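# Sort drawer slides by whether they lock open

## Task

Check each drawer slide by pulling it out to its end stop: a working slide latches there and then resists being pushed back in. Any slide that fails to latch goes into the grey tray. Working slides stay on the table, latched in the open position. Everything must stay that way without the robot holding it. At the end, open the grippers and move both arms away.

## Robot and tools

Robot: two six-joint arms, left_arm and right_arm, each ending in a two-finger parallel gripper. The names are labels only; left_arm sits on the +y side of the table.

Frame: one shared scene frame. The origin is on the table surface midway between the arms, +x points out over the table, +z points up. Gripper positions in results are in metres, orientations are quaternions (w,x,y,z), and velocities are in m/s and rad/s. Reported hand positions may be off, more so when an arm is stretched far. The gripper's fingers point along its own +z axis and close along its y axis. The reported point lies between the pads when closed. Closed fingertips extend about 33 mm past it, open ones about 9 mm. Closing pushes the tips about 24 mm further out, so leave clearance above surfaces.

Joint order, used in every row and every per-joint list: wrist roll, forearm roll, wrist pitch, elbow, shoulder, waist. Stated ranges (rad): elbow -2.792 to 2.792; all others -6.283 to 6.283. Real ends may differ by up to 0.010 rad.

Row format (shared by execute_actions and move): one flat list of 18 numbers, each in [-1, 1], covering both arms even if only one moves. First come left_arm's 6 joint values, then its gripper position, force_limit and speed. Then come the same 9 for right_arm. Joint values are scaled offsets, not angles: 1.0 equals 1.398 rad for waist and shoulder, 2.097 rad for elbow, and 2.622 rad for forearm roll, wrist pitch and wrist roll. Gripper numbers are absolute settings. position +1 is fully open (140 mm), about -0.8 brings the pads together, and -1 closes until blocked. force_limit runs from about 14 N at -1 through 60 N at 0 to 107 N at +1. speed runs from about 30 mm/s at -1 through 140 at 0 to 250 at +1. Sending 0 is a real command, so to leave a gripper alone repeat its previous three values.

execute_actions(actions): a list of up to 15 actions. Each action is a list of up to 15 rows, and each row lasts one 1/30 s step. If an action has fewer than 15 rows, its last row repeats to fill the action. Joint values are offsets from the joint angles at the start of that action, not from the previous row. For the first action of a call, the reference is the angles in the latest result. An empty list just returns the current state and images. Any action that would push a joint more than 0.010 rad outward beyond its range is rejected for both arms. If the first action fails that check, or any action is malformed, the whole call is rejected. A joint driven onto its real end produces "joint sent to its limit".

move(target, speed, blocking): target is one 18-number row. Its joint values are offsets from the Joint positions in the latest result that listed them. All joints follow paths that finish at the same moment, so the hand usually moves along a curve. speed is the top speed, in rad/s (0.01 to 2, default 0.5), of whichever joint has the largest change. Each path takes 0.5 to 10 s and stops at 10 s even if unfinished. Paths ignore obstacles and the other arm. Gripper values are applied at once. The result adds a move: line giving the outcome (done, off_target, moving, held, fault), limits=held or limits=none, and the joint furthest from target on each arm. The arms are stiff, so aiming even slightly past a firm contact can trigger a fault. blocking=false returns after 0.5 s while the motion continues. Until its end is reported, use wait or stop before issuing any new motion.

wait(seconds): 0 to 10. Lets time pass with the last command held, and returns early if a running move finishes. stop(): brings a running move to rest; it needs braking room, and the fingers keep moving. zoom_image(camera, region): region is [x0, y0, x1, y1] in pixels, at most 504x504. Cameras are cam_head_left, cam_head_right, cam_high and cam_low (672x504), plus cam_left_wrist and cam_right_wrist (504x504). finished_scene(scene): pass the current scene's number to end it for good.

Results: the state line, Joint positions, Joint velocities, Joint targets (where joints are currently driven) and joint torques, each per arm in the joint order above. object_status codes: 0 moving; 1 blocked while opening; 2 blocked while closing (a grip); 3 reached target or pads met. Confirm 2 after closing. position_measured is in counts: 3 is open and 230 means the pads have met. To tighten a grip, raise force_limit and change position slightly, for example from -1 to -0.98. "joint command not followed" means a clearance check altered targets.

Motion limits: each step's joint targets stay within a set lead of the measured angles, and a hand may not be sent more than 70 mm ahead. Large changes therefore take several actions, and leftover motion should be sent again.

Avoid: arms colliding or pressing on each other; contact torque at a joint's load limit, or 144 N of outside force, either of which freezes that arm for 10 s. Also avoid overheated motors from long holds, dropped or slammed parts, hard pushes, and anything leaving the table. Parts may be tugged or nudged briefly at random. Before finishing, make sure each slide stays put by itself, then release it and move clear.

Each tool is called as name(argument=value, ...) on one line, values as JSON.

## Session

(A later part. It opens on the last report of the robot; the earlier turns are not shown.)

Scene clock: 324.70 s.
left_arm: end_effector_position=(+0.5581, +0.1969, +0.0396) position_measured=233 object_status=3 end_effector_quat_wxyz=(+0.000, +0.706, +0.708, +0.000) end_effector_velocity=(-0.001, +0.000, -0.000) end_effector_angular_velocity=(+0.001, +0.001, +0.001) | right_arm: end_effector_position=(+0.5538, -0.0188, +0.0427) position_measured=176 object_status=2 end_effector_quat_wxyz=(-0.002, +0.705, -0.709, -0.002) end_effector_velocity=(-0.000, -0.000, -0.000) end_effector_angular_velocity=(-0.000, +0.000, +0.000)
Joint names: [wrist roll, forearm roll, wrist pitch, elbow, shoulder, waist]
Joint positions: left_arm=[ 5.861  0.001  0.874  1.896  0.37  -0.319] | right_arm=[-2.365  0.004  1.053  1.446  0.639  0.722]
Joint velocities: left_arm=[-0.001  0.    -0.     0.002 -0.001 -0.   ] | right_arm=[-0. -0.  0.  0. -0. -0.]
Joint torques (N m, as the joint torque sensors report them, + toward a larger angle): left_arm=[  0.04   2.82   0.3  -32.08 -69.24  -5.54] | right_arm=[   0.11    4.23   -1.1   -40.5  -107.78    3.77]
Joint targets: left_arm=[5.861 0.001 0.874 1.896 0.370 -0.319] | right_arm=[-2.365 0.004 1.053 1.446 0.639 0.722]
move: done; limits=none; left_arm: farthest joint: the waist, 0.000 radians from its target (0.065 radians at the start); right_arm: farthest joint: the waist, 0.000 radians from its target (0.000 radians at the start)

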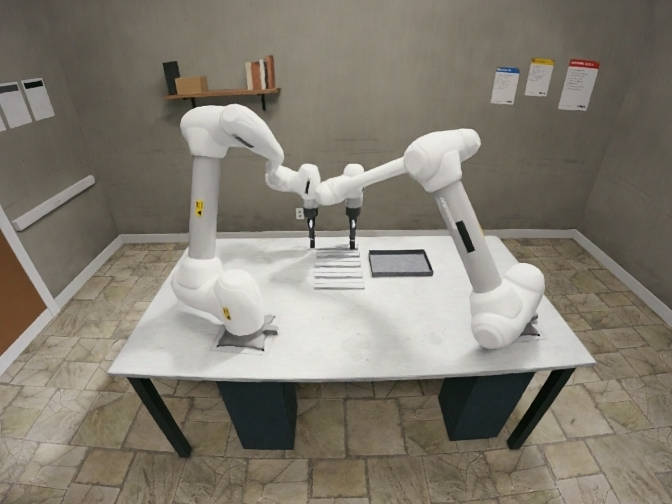

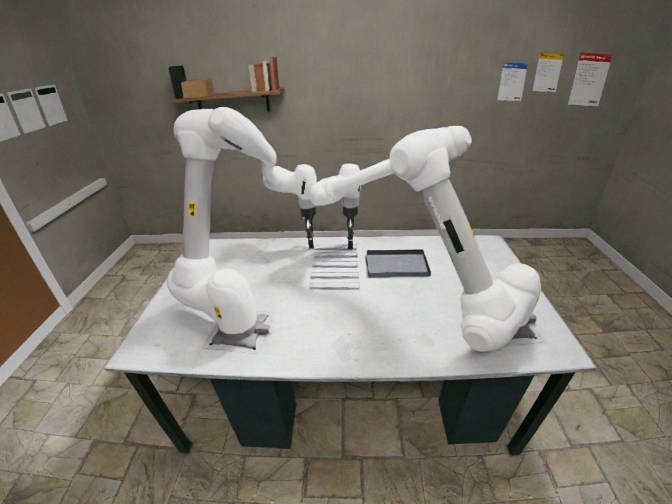

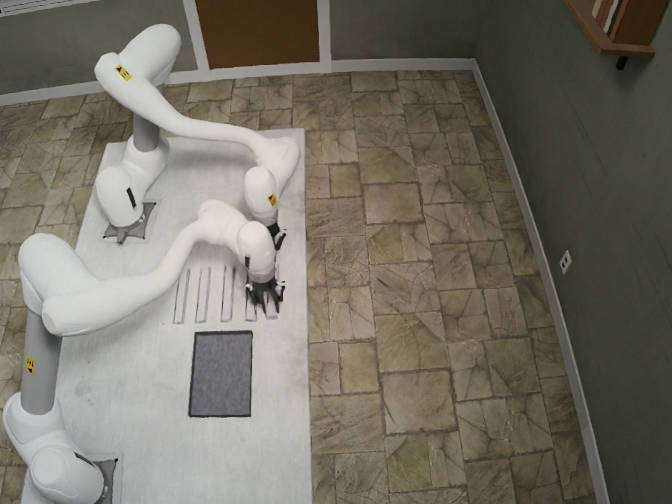

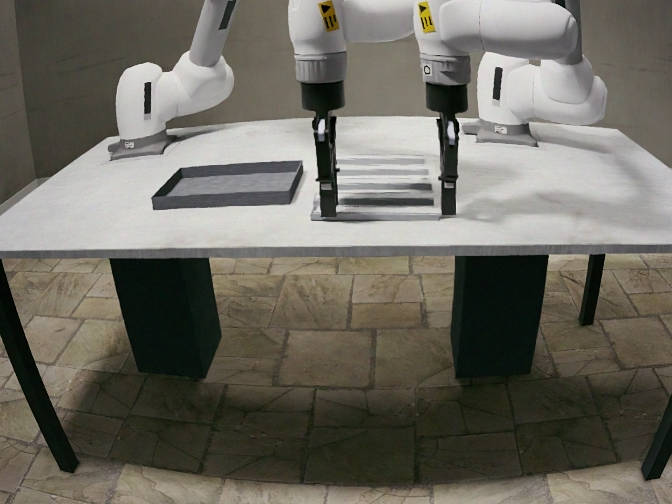

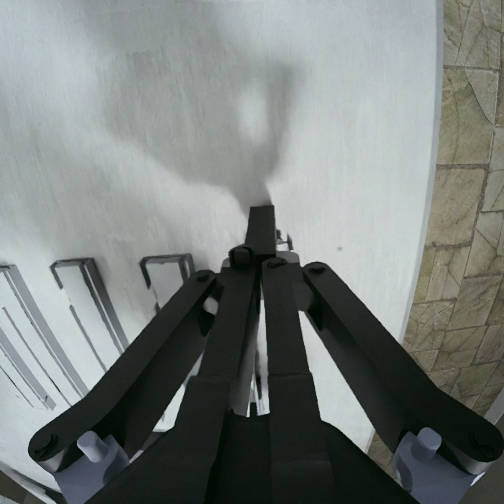

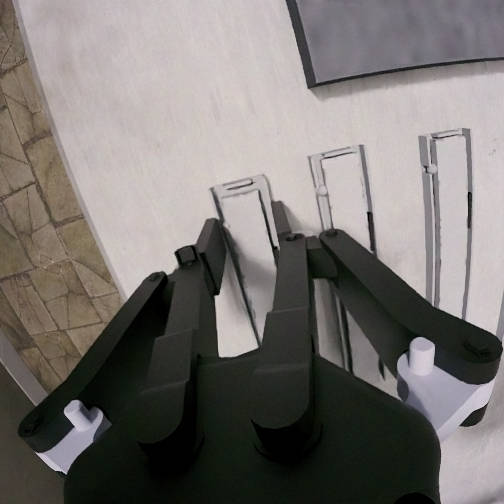

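move(target=[0.08,0,0.0264,-0.014,-0.0288,0.15,-1,0,0,0,0,0,0,0,0,-1,0.3,-0.7], speed=0.3)

move(target=[0,0,0,0,0,0,-1,0,0,0,0,0.056,-0.0334,-0.0515,0,-1,0.3,-0.7], speed=0.15)

Scene clock: 343.00 s.
left_arm: end_effector_position=(+0.5941, +0.3292, +0.0788) position_measured=233 object_status=3 end_effector_quat_wxyz=(+0.000, +0.706, +0.708, +0.001) end_effector_velocity=(+0.000, -0.000, +0.001) end_effector_angular_velocity=(-0.000, -0.001, -0.001) | right_arm: end_effector_position=(+0.5538, -0.0188, +0.0427) position_measured=176 object_status=2 end_effector_quat_wxyz=(-0.002, +0.705, -0.709, -0.002) end_effector_velocity=(-0.001, +0.001, +0.000) end_effector_angular_velocity=(+0.000, -0.000, +0.001)
Joint names: [wrist roll, forearm roll, wrist pitch, elbow, shoulder, waist]
Joint positions: left_arm=[ 6.071  0.001  0.943  1.867  0.33  -0.109] | right_arm=[-2.365  0.004  1.053  1.446  0.639  0.722]
Joint velocities: left_arm=[ 0.    -0.    -0.     0.    -0.001 -0.   ] | right_arm=[-0.     0.     0.    -0.     0.     0.002]
Joint torques (N m, as the joint torque sensors report them, + toward a larger angle): left_arm=[  0.24   3.4    0.27 -34.32 -66.51  -6.55] | right_arm=[   0.      3.83   -0.49  -38.84 -107.91    3.13]
Joint targets: left_arm=[6.071 0.001 0.943 1.867 0.330 -0.109] | right_arm=[-2.365 0.004 1.053 1.446 0.639 0.722]
move: done; limits=none; left_arm: farthest joint: the waist, 0.000 radians from its target (0.209 radians at the start); right_arm: farthest joint: the waist, 0.000 radians from its target (0.000 radians at the start)

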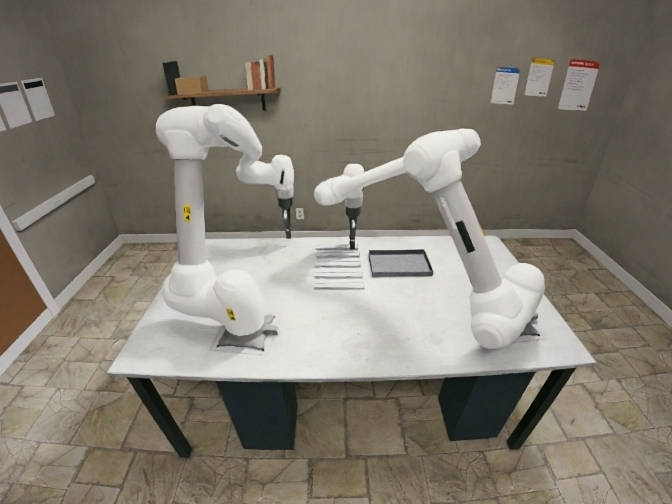

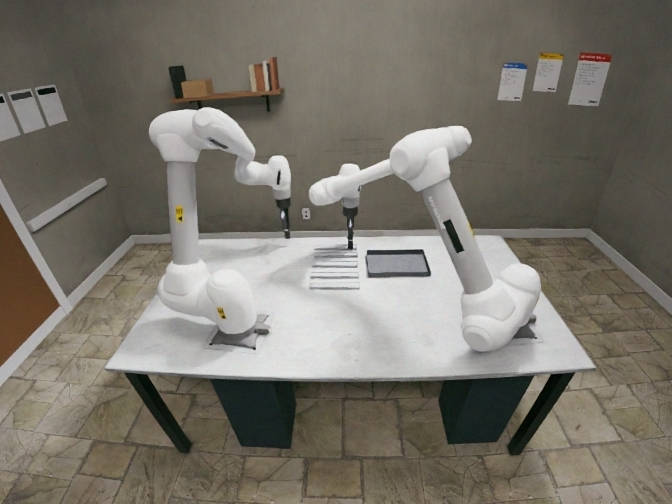

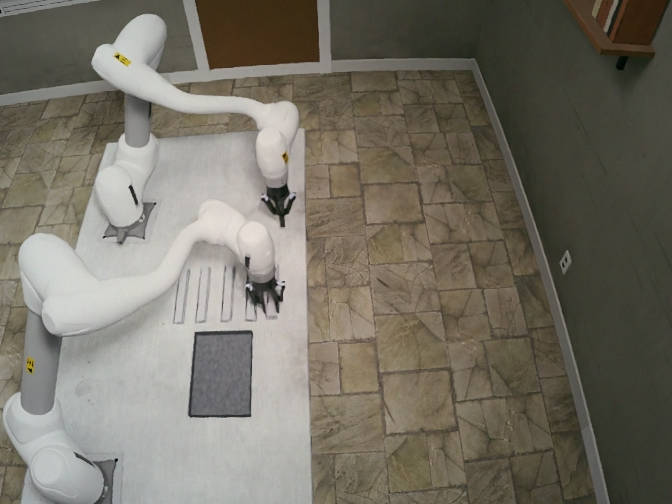

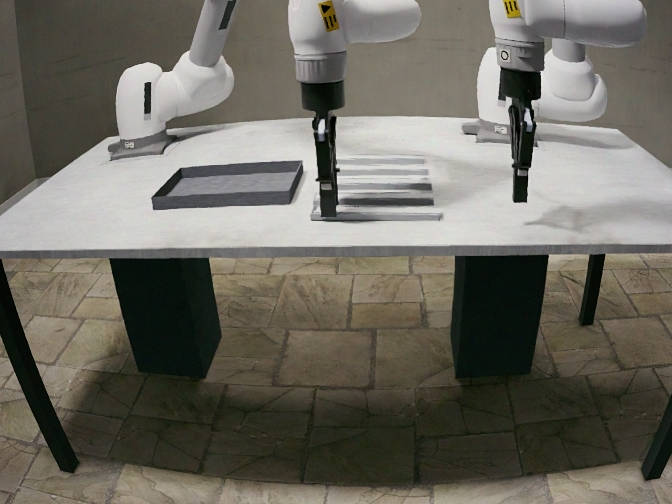

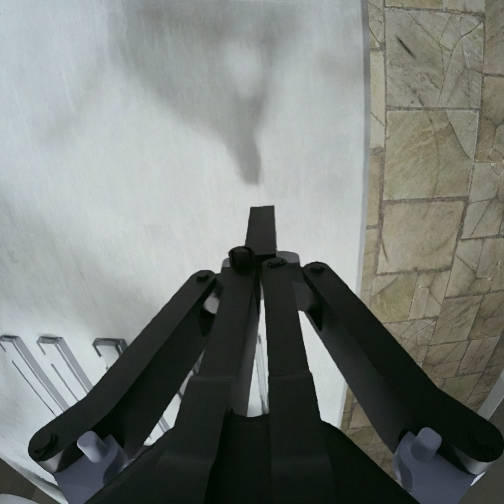

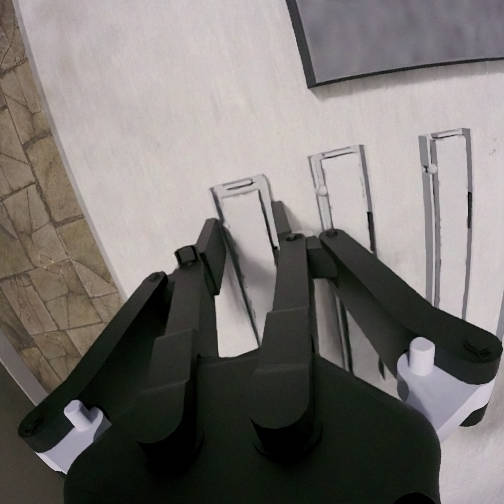

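Scene clock: 344.33 s.
left_arm: end_effector_position=(+0.5941, +0.3292, +0.0788) position_measured=233 object_status=3 end_effector_quat_wxyz=(+0.000, +0.706, +0.708, +0.001) end_effector_velocity=(-0.000, -0.001, -0.000) end_effector_angular_velocity=(+0.000, -0.001, -0.001) | right_arm: end_effector_position=(+0.5506, -0.0218, +0.1396) position_measured=176 object_status=2 end_effector_quat_wxyz=(+0.001, +0.705, -0.709, -0.002) end_effector_velocity=(-0.001, +0.001, +0.001) end_effector_angular_velocity=(+0.000, -0.001, +0.002)
Joint names: [wrist roll, forearm roll, wrist pitch, elbow, shoulder, waist]
Joint positions: left_arm=[ 6.071  0.001  0.943  1.867  0.33  -0.109] | right_arm=[-2.365  0.004  1.2    1.376  0.567  0.722]
Joint velocities: left_arm=[-0.     0.    -0.002  0.001 -0.    -0.001] | right_arm=[-0.    -0.001  0.    -0.    -0.001  0.002]
Joint torques (N m, as the joint torque sensors report them, + toward a larger angle): left_arm=[ -0.07   3.51   0.21 -34.64 -66.61  -4.57] | right_arm=[  -0.12    4.34   -0.53  -42.54 -104.39    2.73]
Joint targets: left_arm=[6.071 0.001 0.943 1.867 0.330 -0.109] | right_arm=[-2.365 0.004 1.200 1.376 0.567 0.722]
move: done; limits=none; left_arm: farthest joint: the waist, 0.000 radians from its target (0.000 radians at the start); right_arm: farthest joint: the waist, 0.000 radians from its target (0.000 radians at the start)

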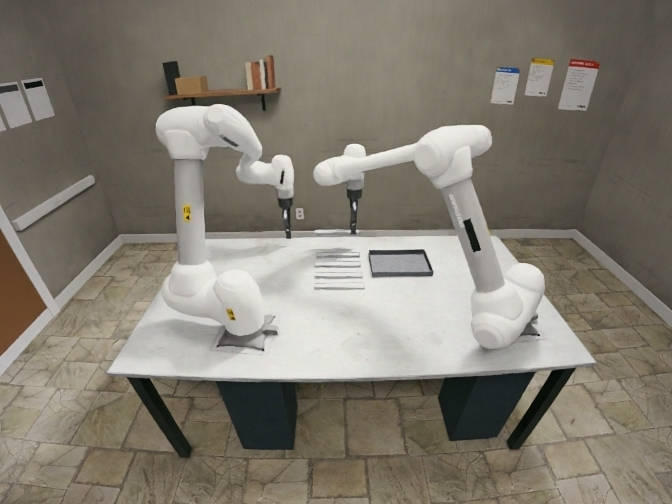

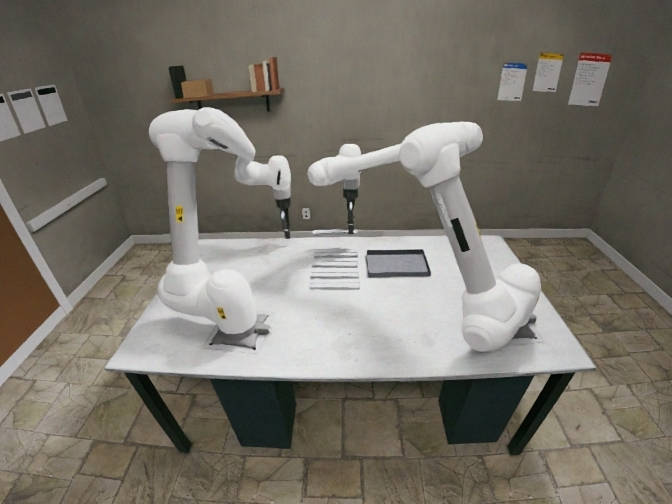

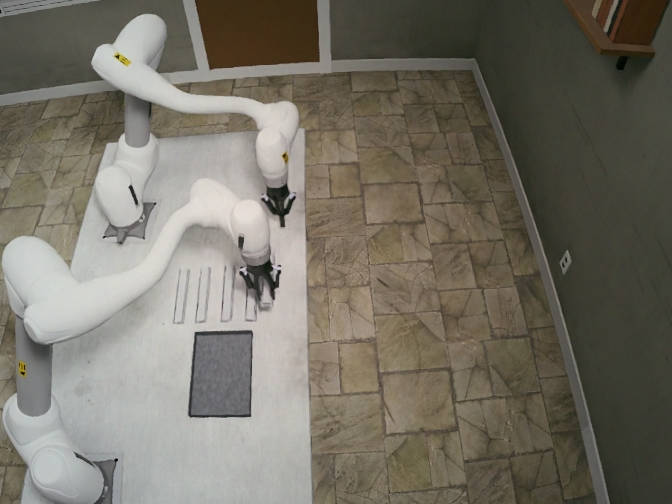

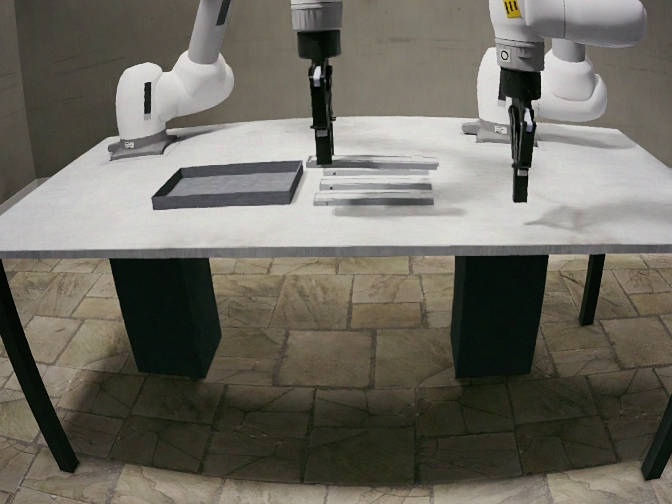

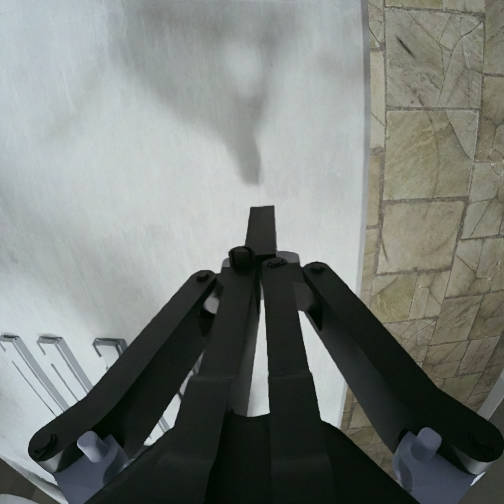

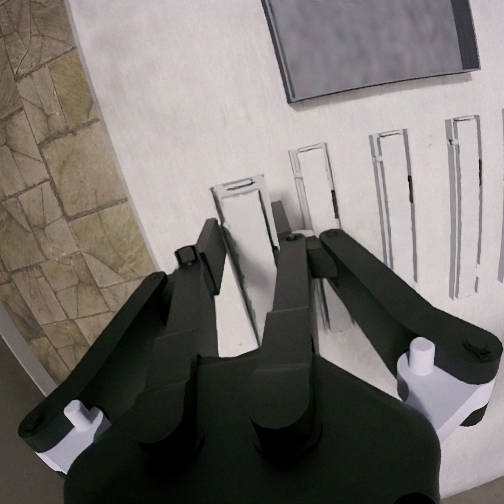

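move(target=[0,0,0,0,0,0,-1,0,0,-0.0885,0,-0.063,0.283,-0.304,-0.167,-1,0.3,-0.7], speed=0.2)

Scene clock: 360.57 s.
left_arm: end_effector_position=(+0.5941, +0.3292, +0.0788) position_measured=233 object_status=3 end_effector_quat_wxyz=(+0.000, +0.706, +0.708, +0.001) end_effector_velocity=(-0.001, -0.000, -0.001) end_effector_angular_velocity=(+0.000, +0.002, -0.001) | right_arm: end_effector_position=(+0.4316, -0.3221, +0.1460) position_measured=179 object_status=2 end_effector_quat_wxyz=(+0.002, +0.704, -0.710, -0.002) end_effector_velocity=(+0.000, -0.001, -0.001) end_effector_angular_velocity=(-0.001, +0.001, -0.001)
Joint names: [wrist roll, forearm roll, wrist pitch, elbow, shoulder, waist]
Joint positions: left_arm=[ 6.071  0.001  0.943  1.867  0.33  -0.109] | right_arm=[-2.597  0.004  1.035  1.969  0.142  0.488]
Joint velocities: left_arm=[ 0.    -0.    -0.     0.002  0.    -0.001] | right_arm=[ 0.    -0.    -0.     0.001  0.    -0.001]
Joint torques (N m, as the joint torque sensors report them, + toward a larger angle): left_arm=[  0.02   3.49   0.07 -34.28 -65.59  -5.51] | right_arm=[ -0.17   3.9   -0.28 -38.67 -56.88   3.19]
Joint targets: left_arm=[6.071 0.001 0.943 1.867 0.330 -0.109] | right_arm=[-2.597 0.004 1.035 1.969 0.142 0.488]
move: done; limits=none; left_arm: farthest joint: the waist, 0.000 radians from its target (0.000 radians at the start); right_arm: farthest joint: the waist, 0.000 radians from its target (0.233 radians at the start)

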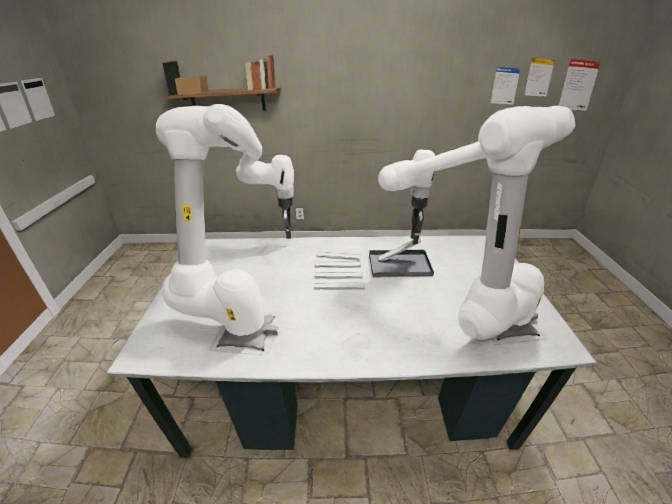

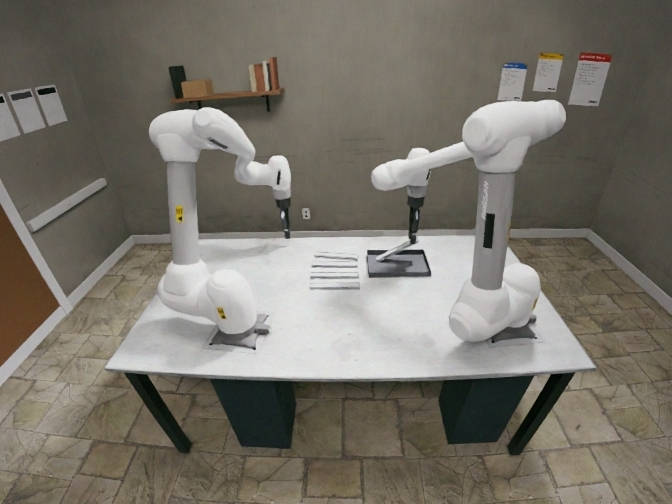

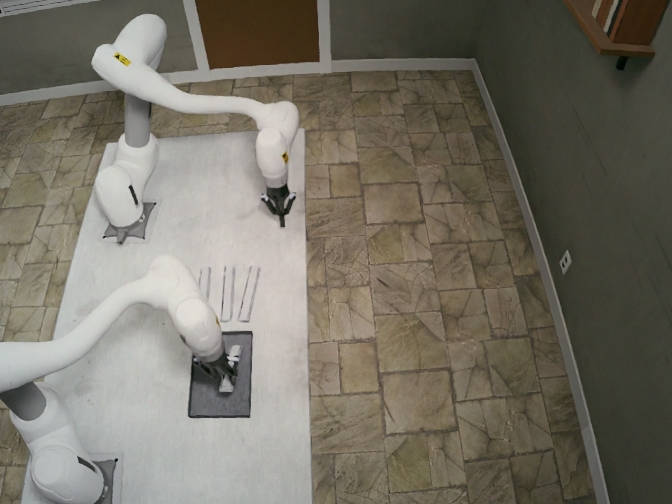

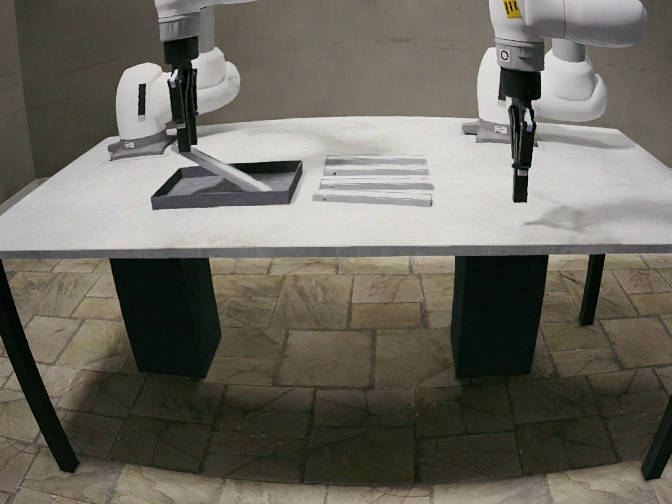

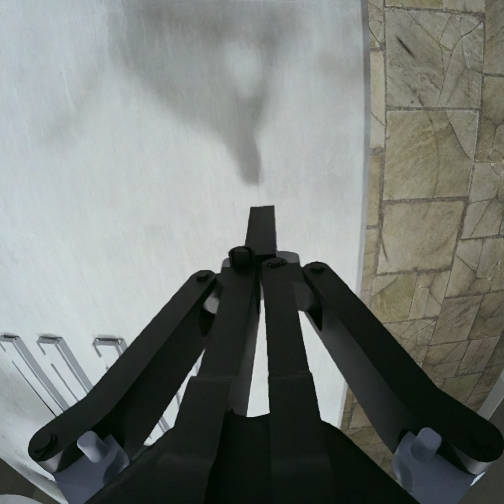

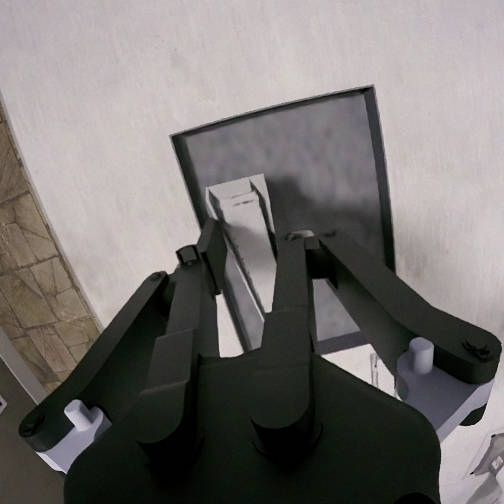

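move(target=[0,0,0,0,0,0,-1,0,0,0,0,-0.075,0.0396,0.078,0,-1,0.3,-0.7], speed=0.06)

move(target=[0,0,0,0,0,0,-1,0,0,0,0,0,0,0,0,0.05,0,-0.5])

Scene clock: 370.80 s.
left_arm: end_effector_position=(+0.5941, +0.3292, +0.0788) position_measured=233 object_status=3 end_effector_quat_wxyz=(+0.000, +0.706, +0.708, +0.001) end_effector_velocity=(+0.001, -0.001, +0.000) end_effector_angular_velocity=(+0.000, -0.003, -0.002) | right_arm: end_effector_position=(+0.4351, -0.3202, +0.0466) position_measured=179 object_status=2 end_effector_quat_wxyz=(-0.000, +0.704, -0.710, -0.002) end_effector_velocity=(-0.000, -0.001, -0.000) end_effector_angular_velocity=(-0.001, +0.000, -0.002)
Joint names: [wrist roll, forearm roll, wrist pitch, elbow, shoulder, waist]
Joint positions: left_arm=[ 6.071  0.001  0.943  1.867  0.33  -0.109] | right_arm=[-2.597  0.004  0.839  2.052  0.251  0.488]
Joint velocities: left_arm=[ 0.     0.001 -0.002 -0.001  0.    -0.001] | right_arm=[ 0.001 -0.001 -0.     0.001  0.    -0.001]
Joint torques (N m, as the joint torque sensors report them, + toward a larger angle): left_arm=[ -0.14   3.36   0.24 -34.85 -66.92  -6.67] | right_arm=[ -0.21   3.11  -0.07 -31.27 -60.66   4.33]
Joint targets: left_arm=[6.071 0.001 0.943 1.867 0.330 -0.109] | right_arm=[-2.597 0.004 0.839 2.052 0.251 0.488]
move: done; limits=none; left_arm: farthest joint: the waist, 0.000 radians from its target (0.000 radians at the start); right_arm: farthest joint: the waist, 0.000 radians from its target (0.000 radians at the start)

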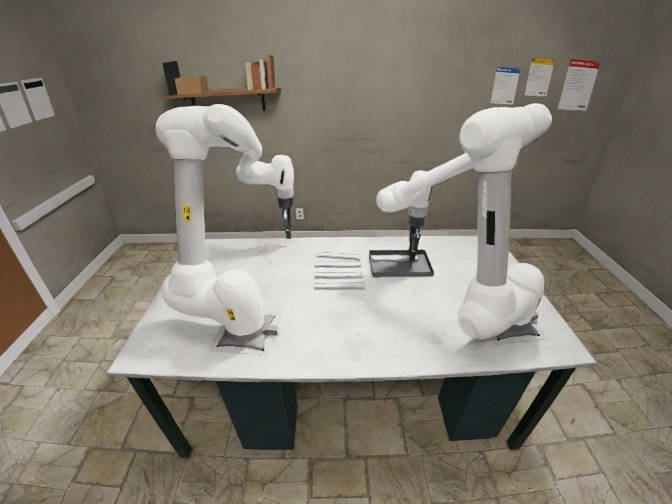

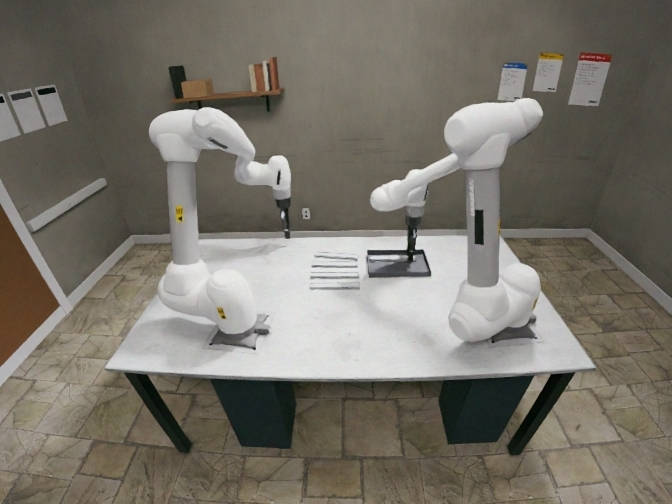

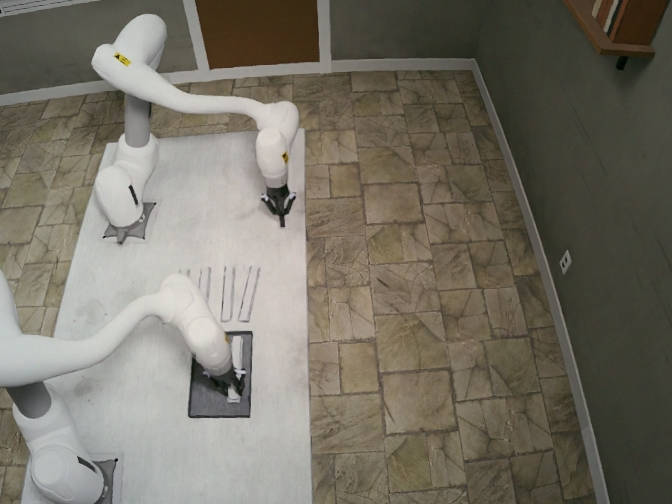

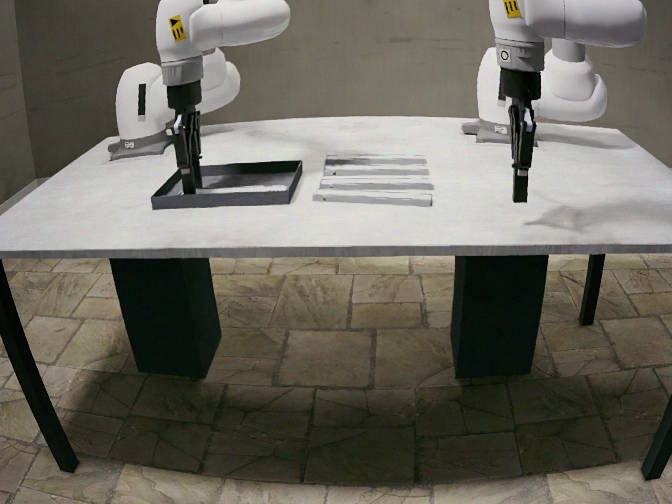

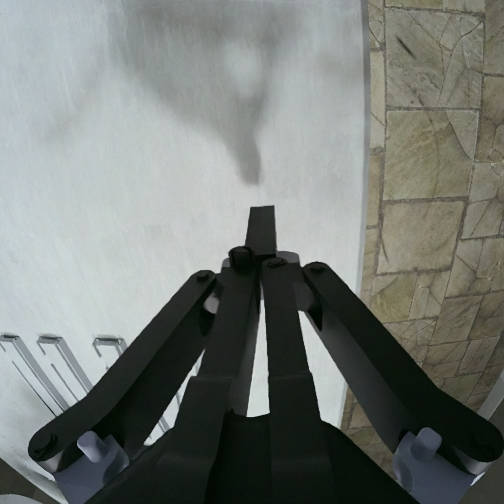

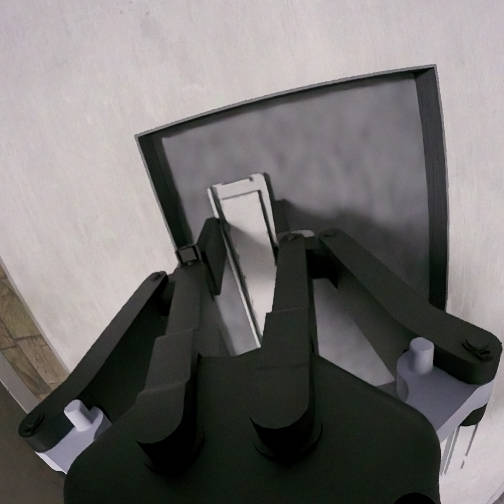

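Scene clock: 371.43 s.
left_arm: end_effector_position=(+0.5941, +0.3292, +0.0788) position_measured=233 object_status=3 end_effector_quat_wxyz=(+0.000, +0.706, +0.708, +0.001) end_effector_velocity=(-0.001, +0.001, -0.000) end_effector_angular_velocity=(+0.001, +0.001, -0.000) | right_arm: end_effector_position=(+0.4351, -0.3202, +0.0466) position_measured=123 object_status=0 end_effector_quat_wxyz=(-0.000, +0.704, -0.710, -0.002) end_effector_velocity=(+0.000, -0.000, +0.001) end_effector_angular_velocity=(+0.000, -0.001, -0.001)
Joint names: [wrist roll, forearm roll, wrist pitch, elbow, shoulder, waist]
Joint positions: left_arm=[ 6.071  0.001  0.943  1.867  0.33  -0.109] | right_arm=[-2.597  0.004  0.839  2.052  0.251  0.488]
Joint velocities: left_arm=[-0.     0.001  0.001  0.     0.     0.   ] | right_arm=[ 0.    -0.    -0.    -0.    -0.001 -0.001]
Joint torques (N m, as the joint torque sensors report them, + toward a larger angle): left_arm=[ -0.05   3.38   0.19 -34.48 -67.    -5.6 ] | right_arm=[ -0.13   3.12  -0.24 -31.99 -62.73   3.29]
Joint targets: left_arm=[6.071 0.001 0.943 1.867 0.330 -0.109] | right_arm=[-2.597 0.004 0.839 2.052 0.251 0.488]
move: done; limits=none; left_arm: farthest joint: the waist, 0.000 radians from its target (0.000 radians at the start); right_arm: farthest joint: the waist, 0.000 radians from its target (0.000 radians at the start)

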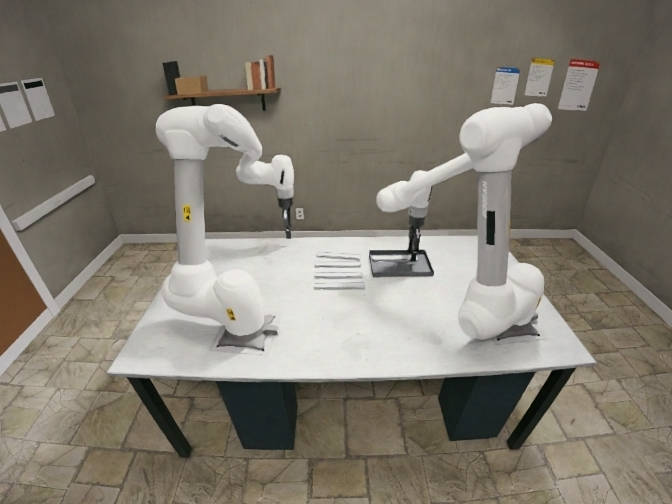

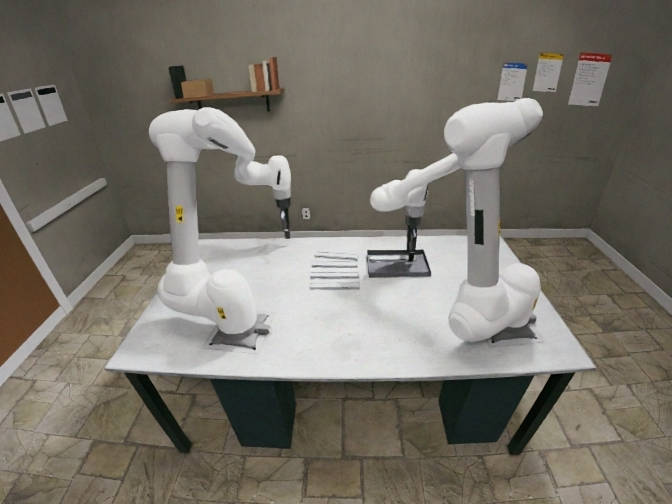

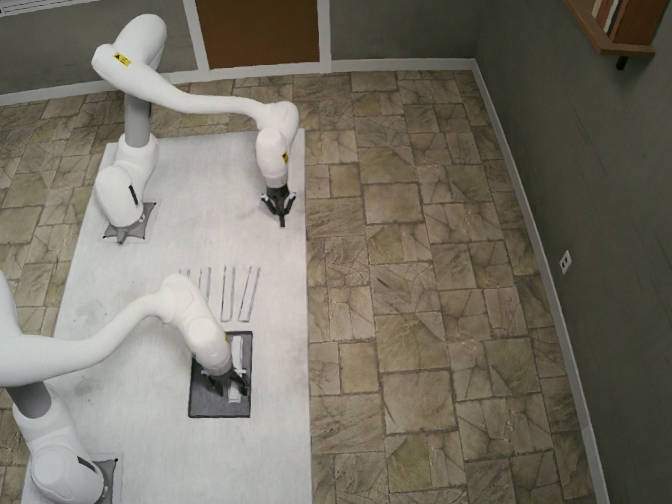

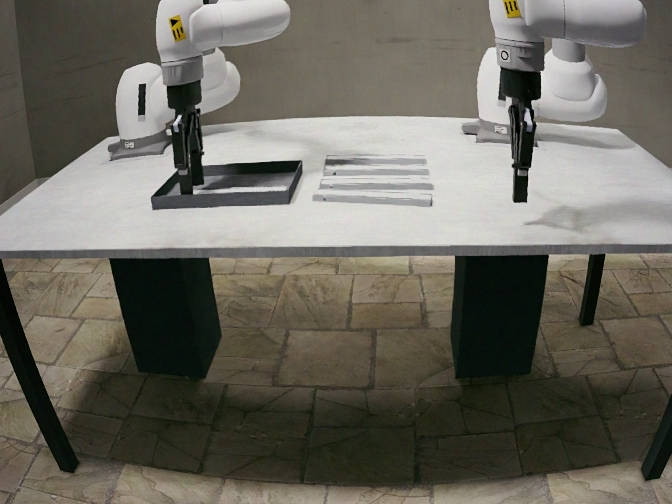

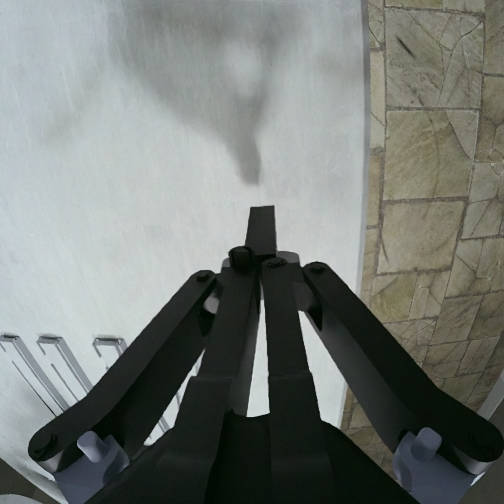

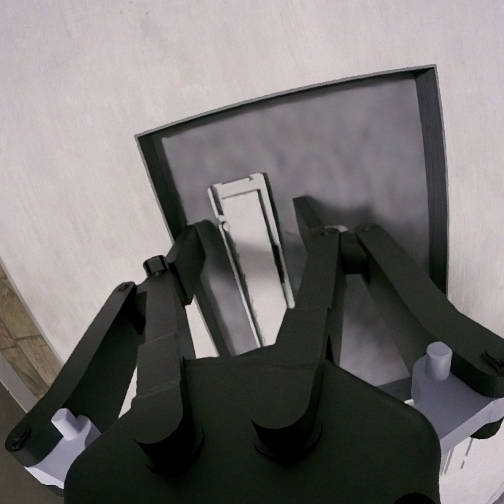

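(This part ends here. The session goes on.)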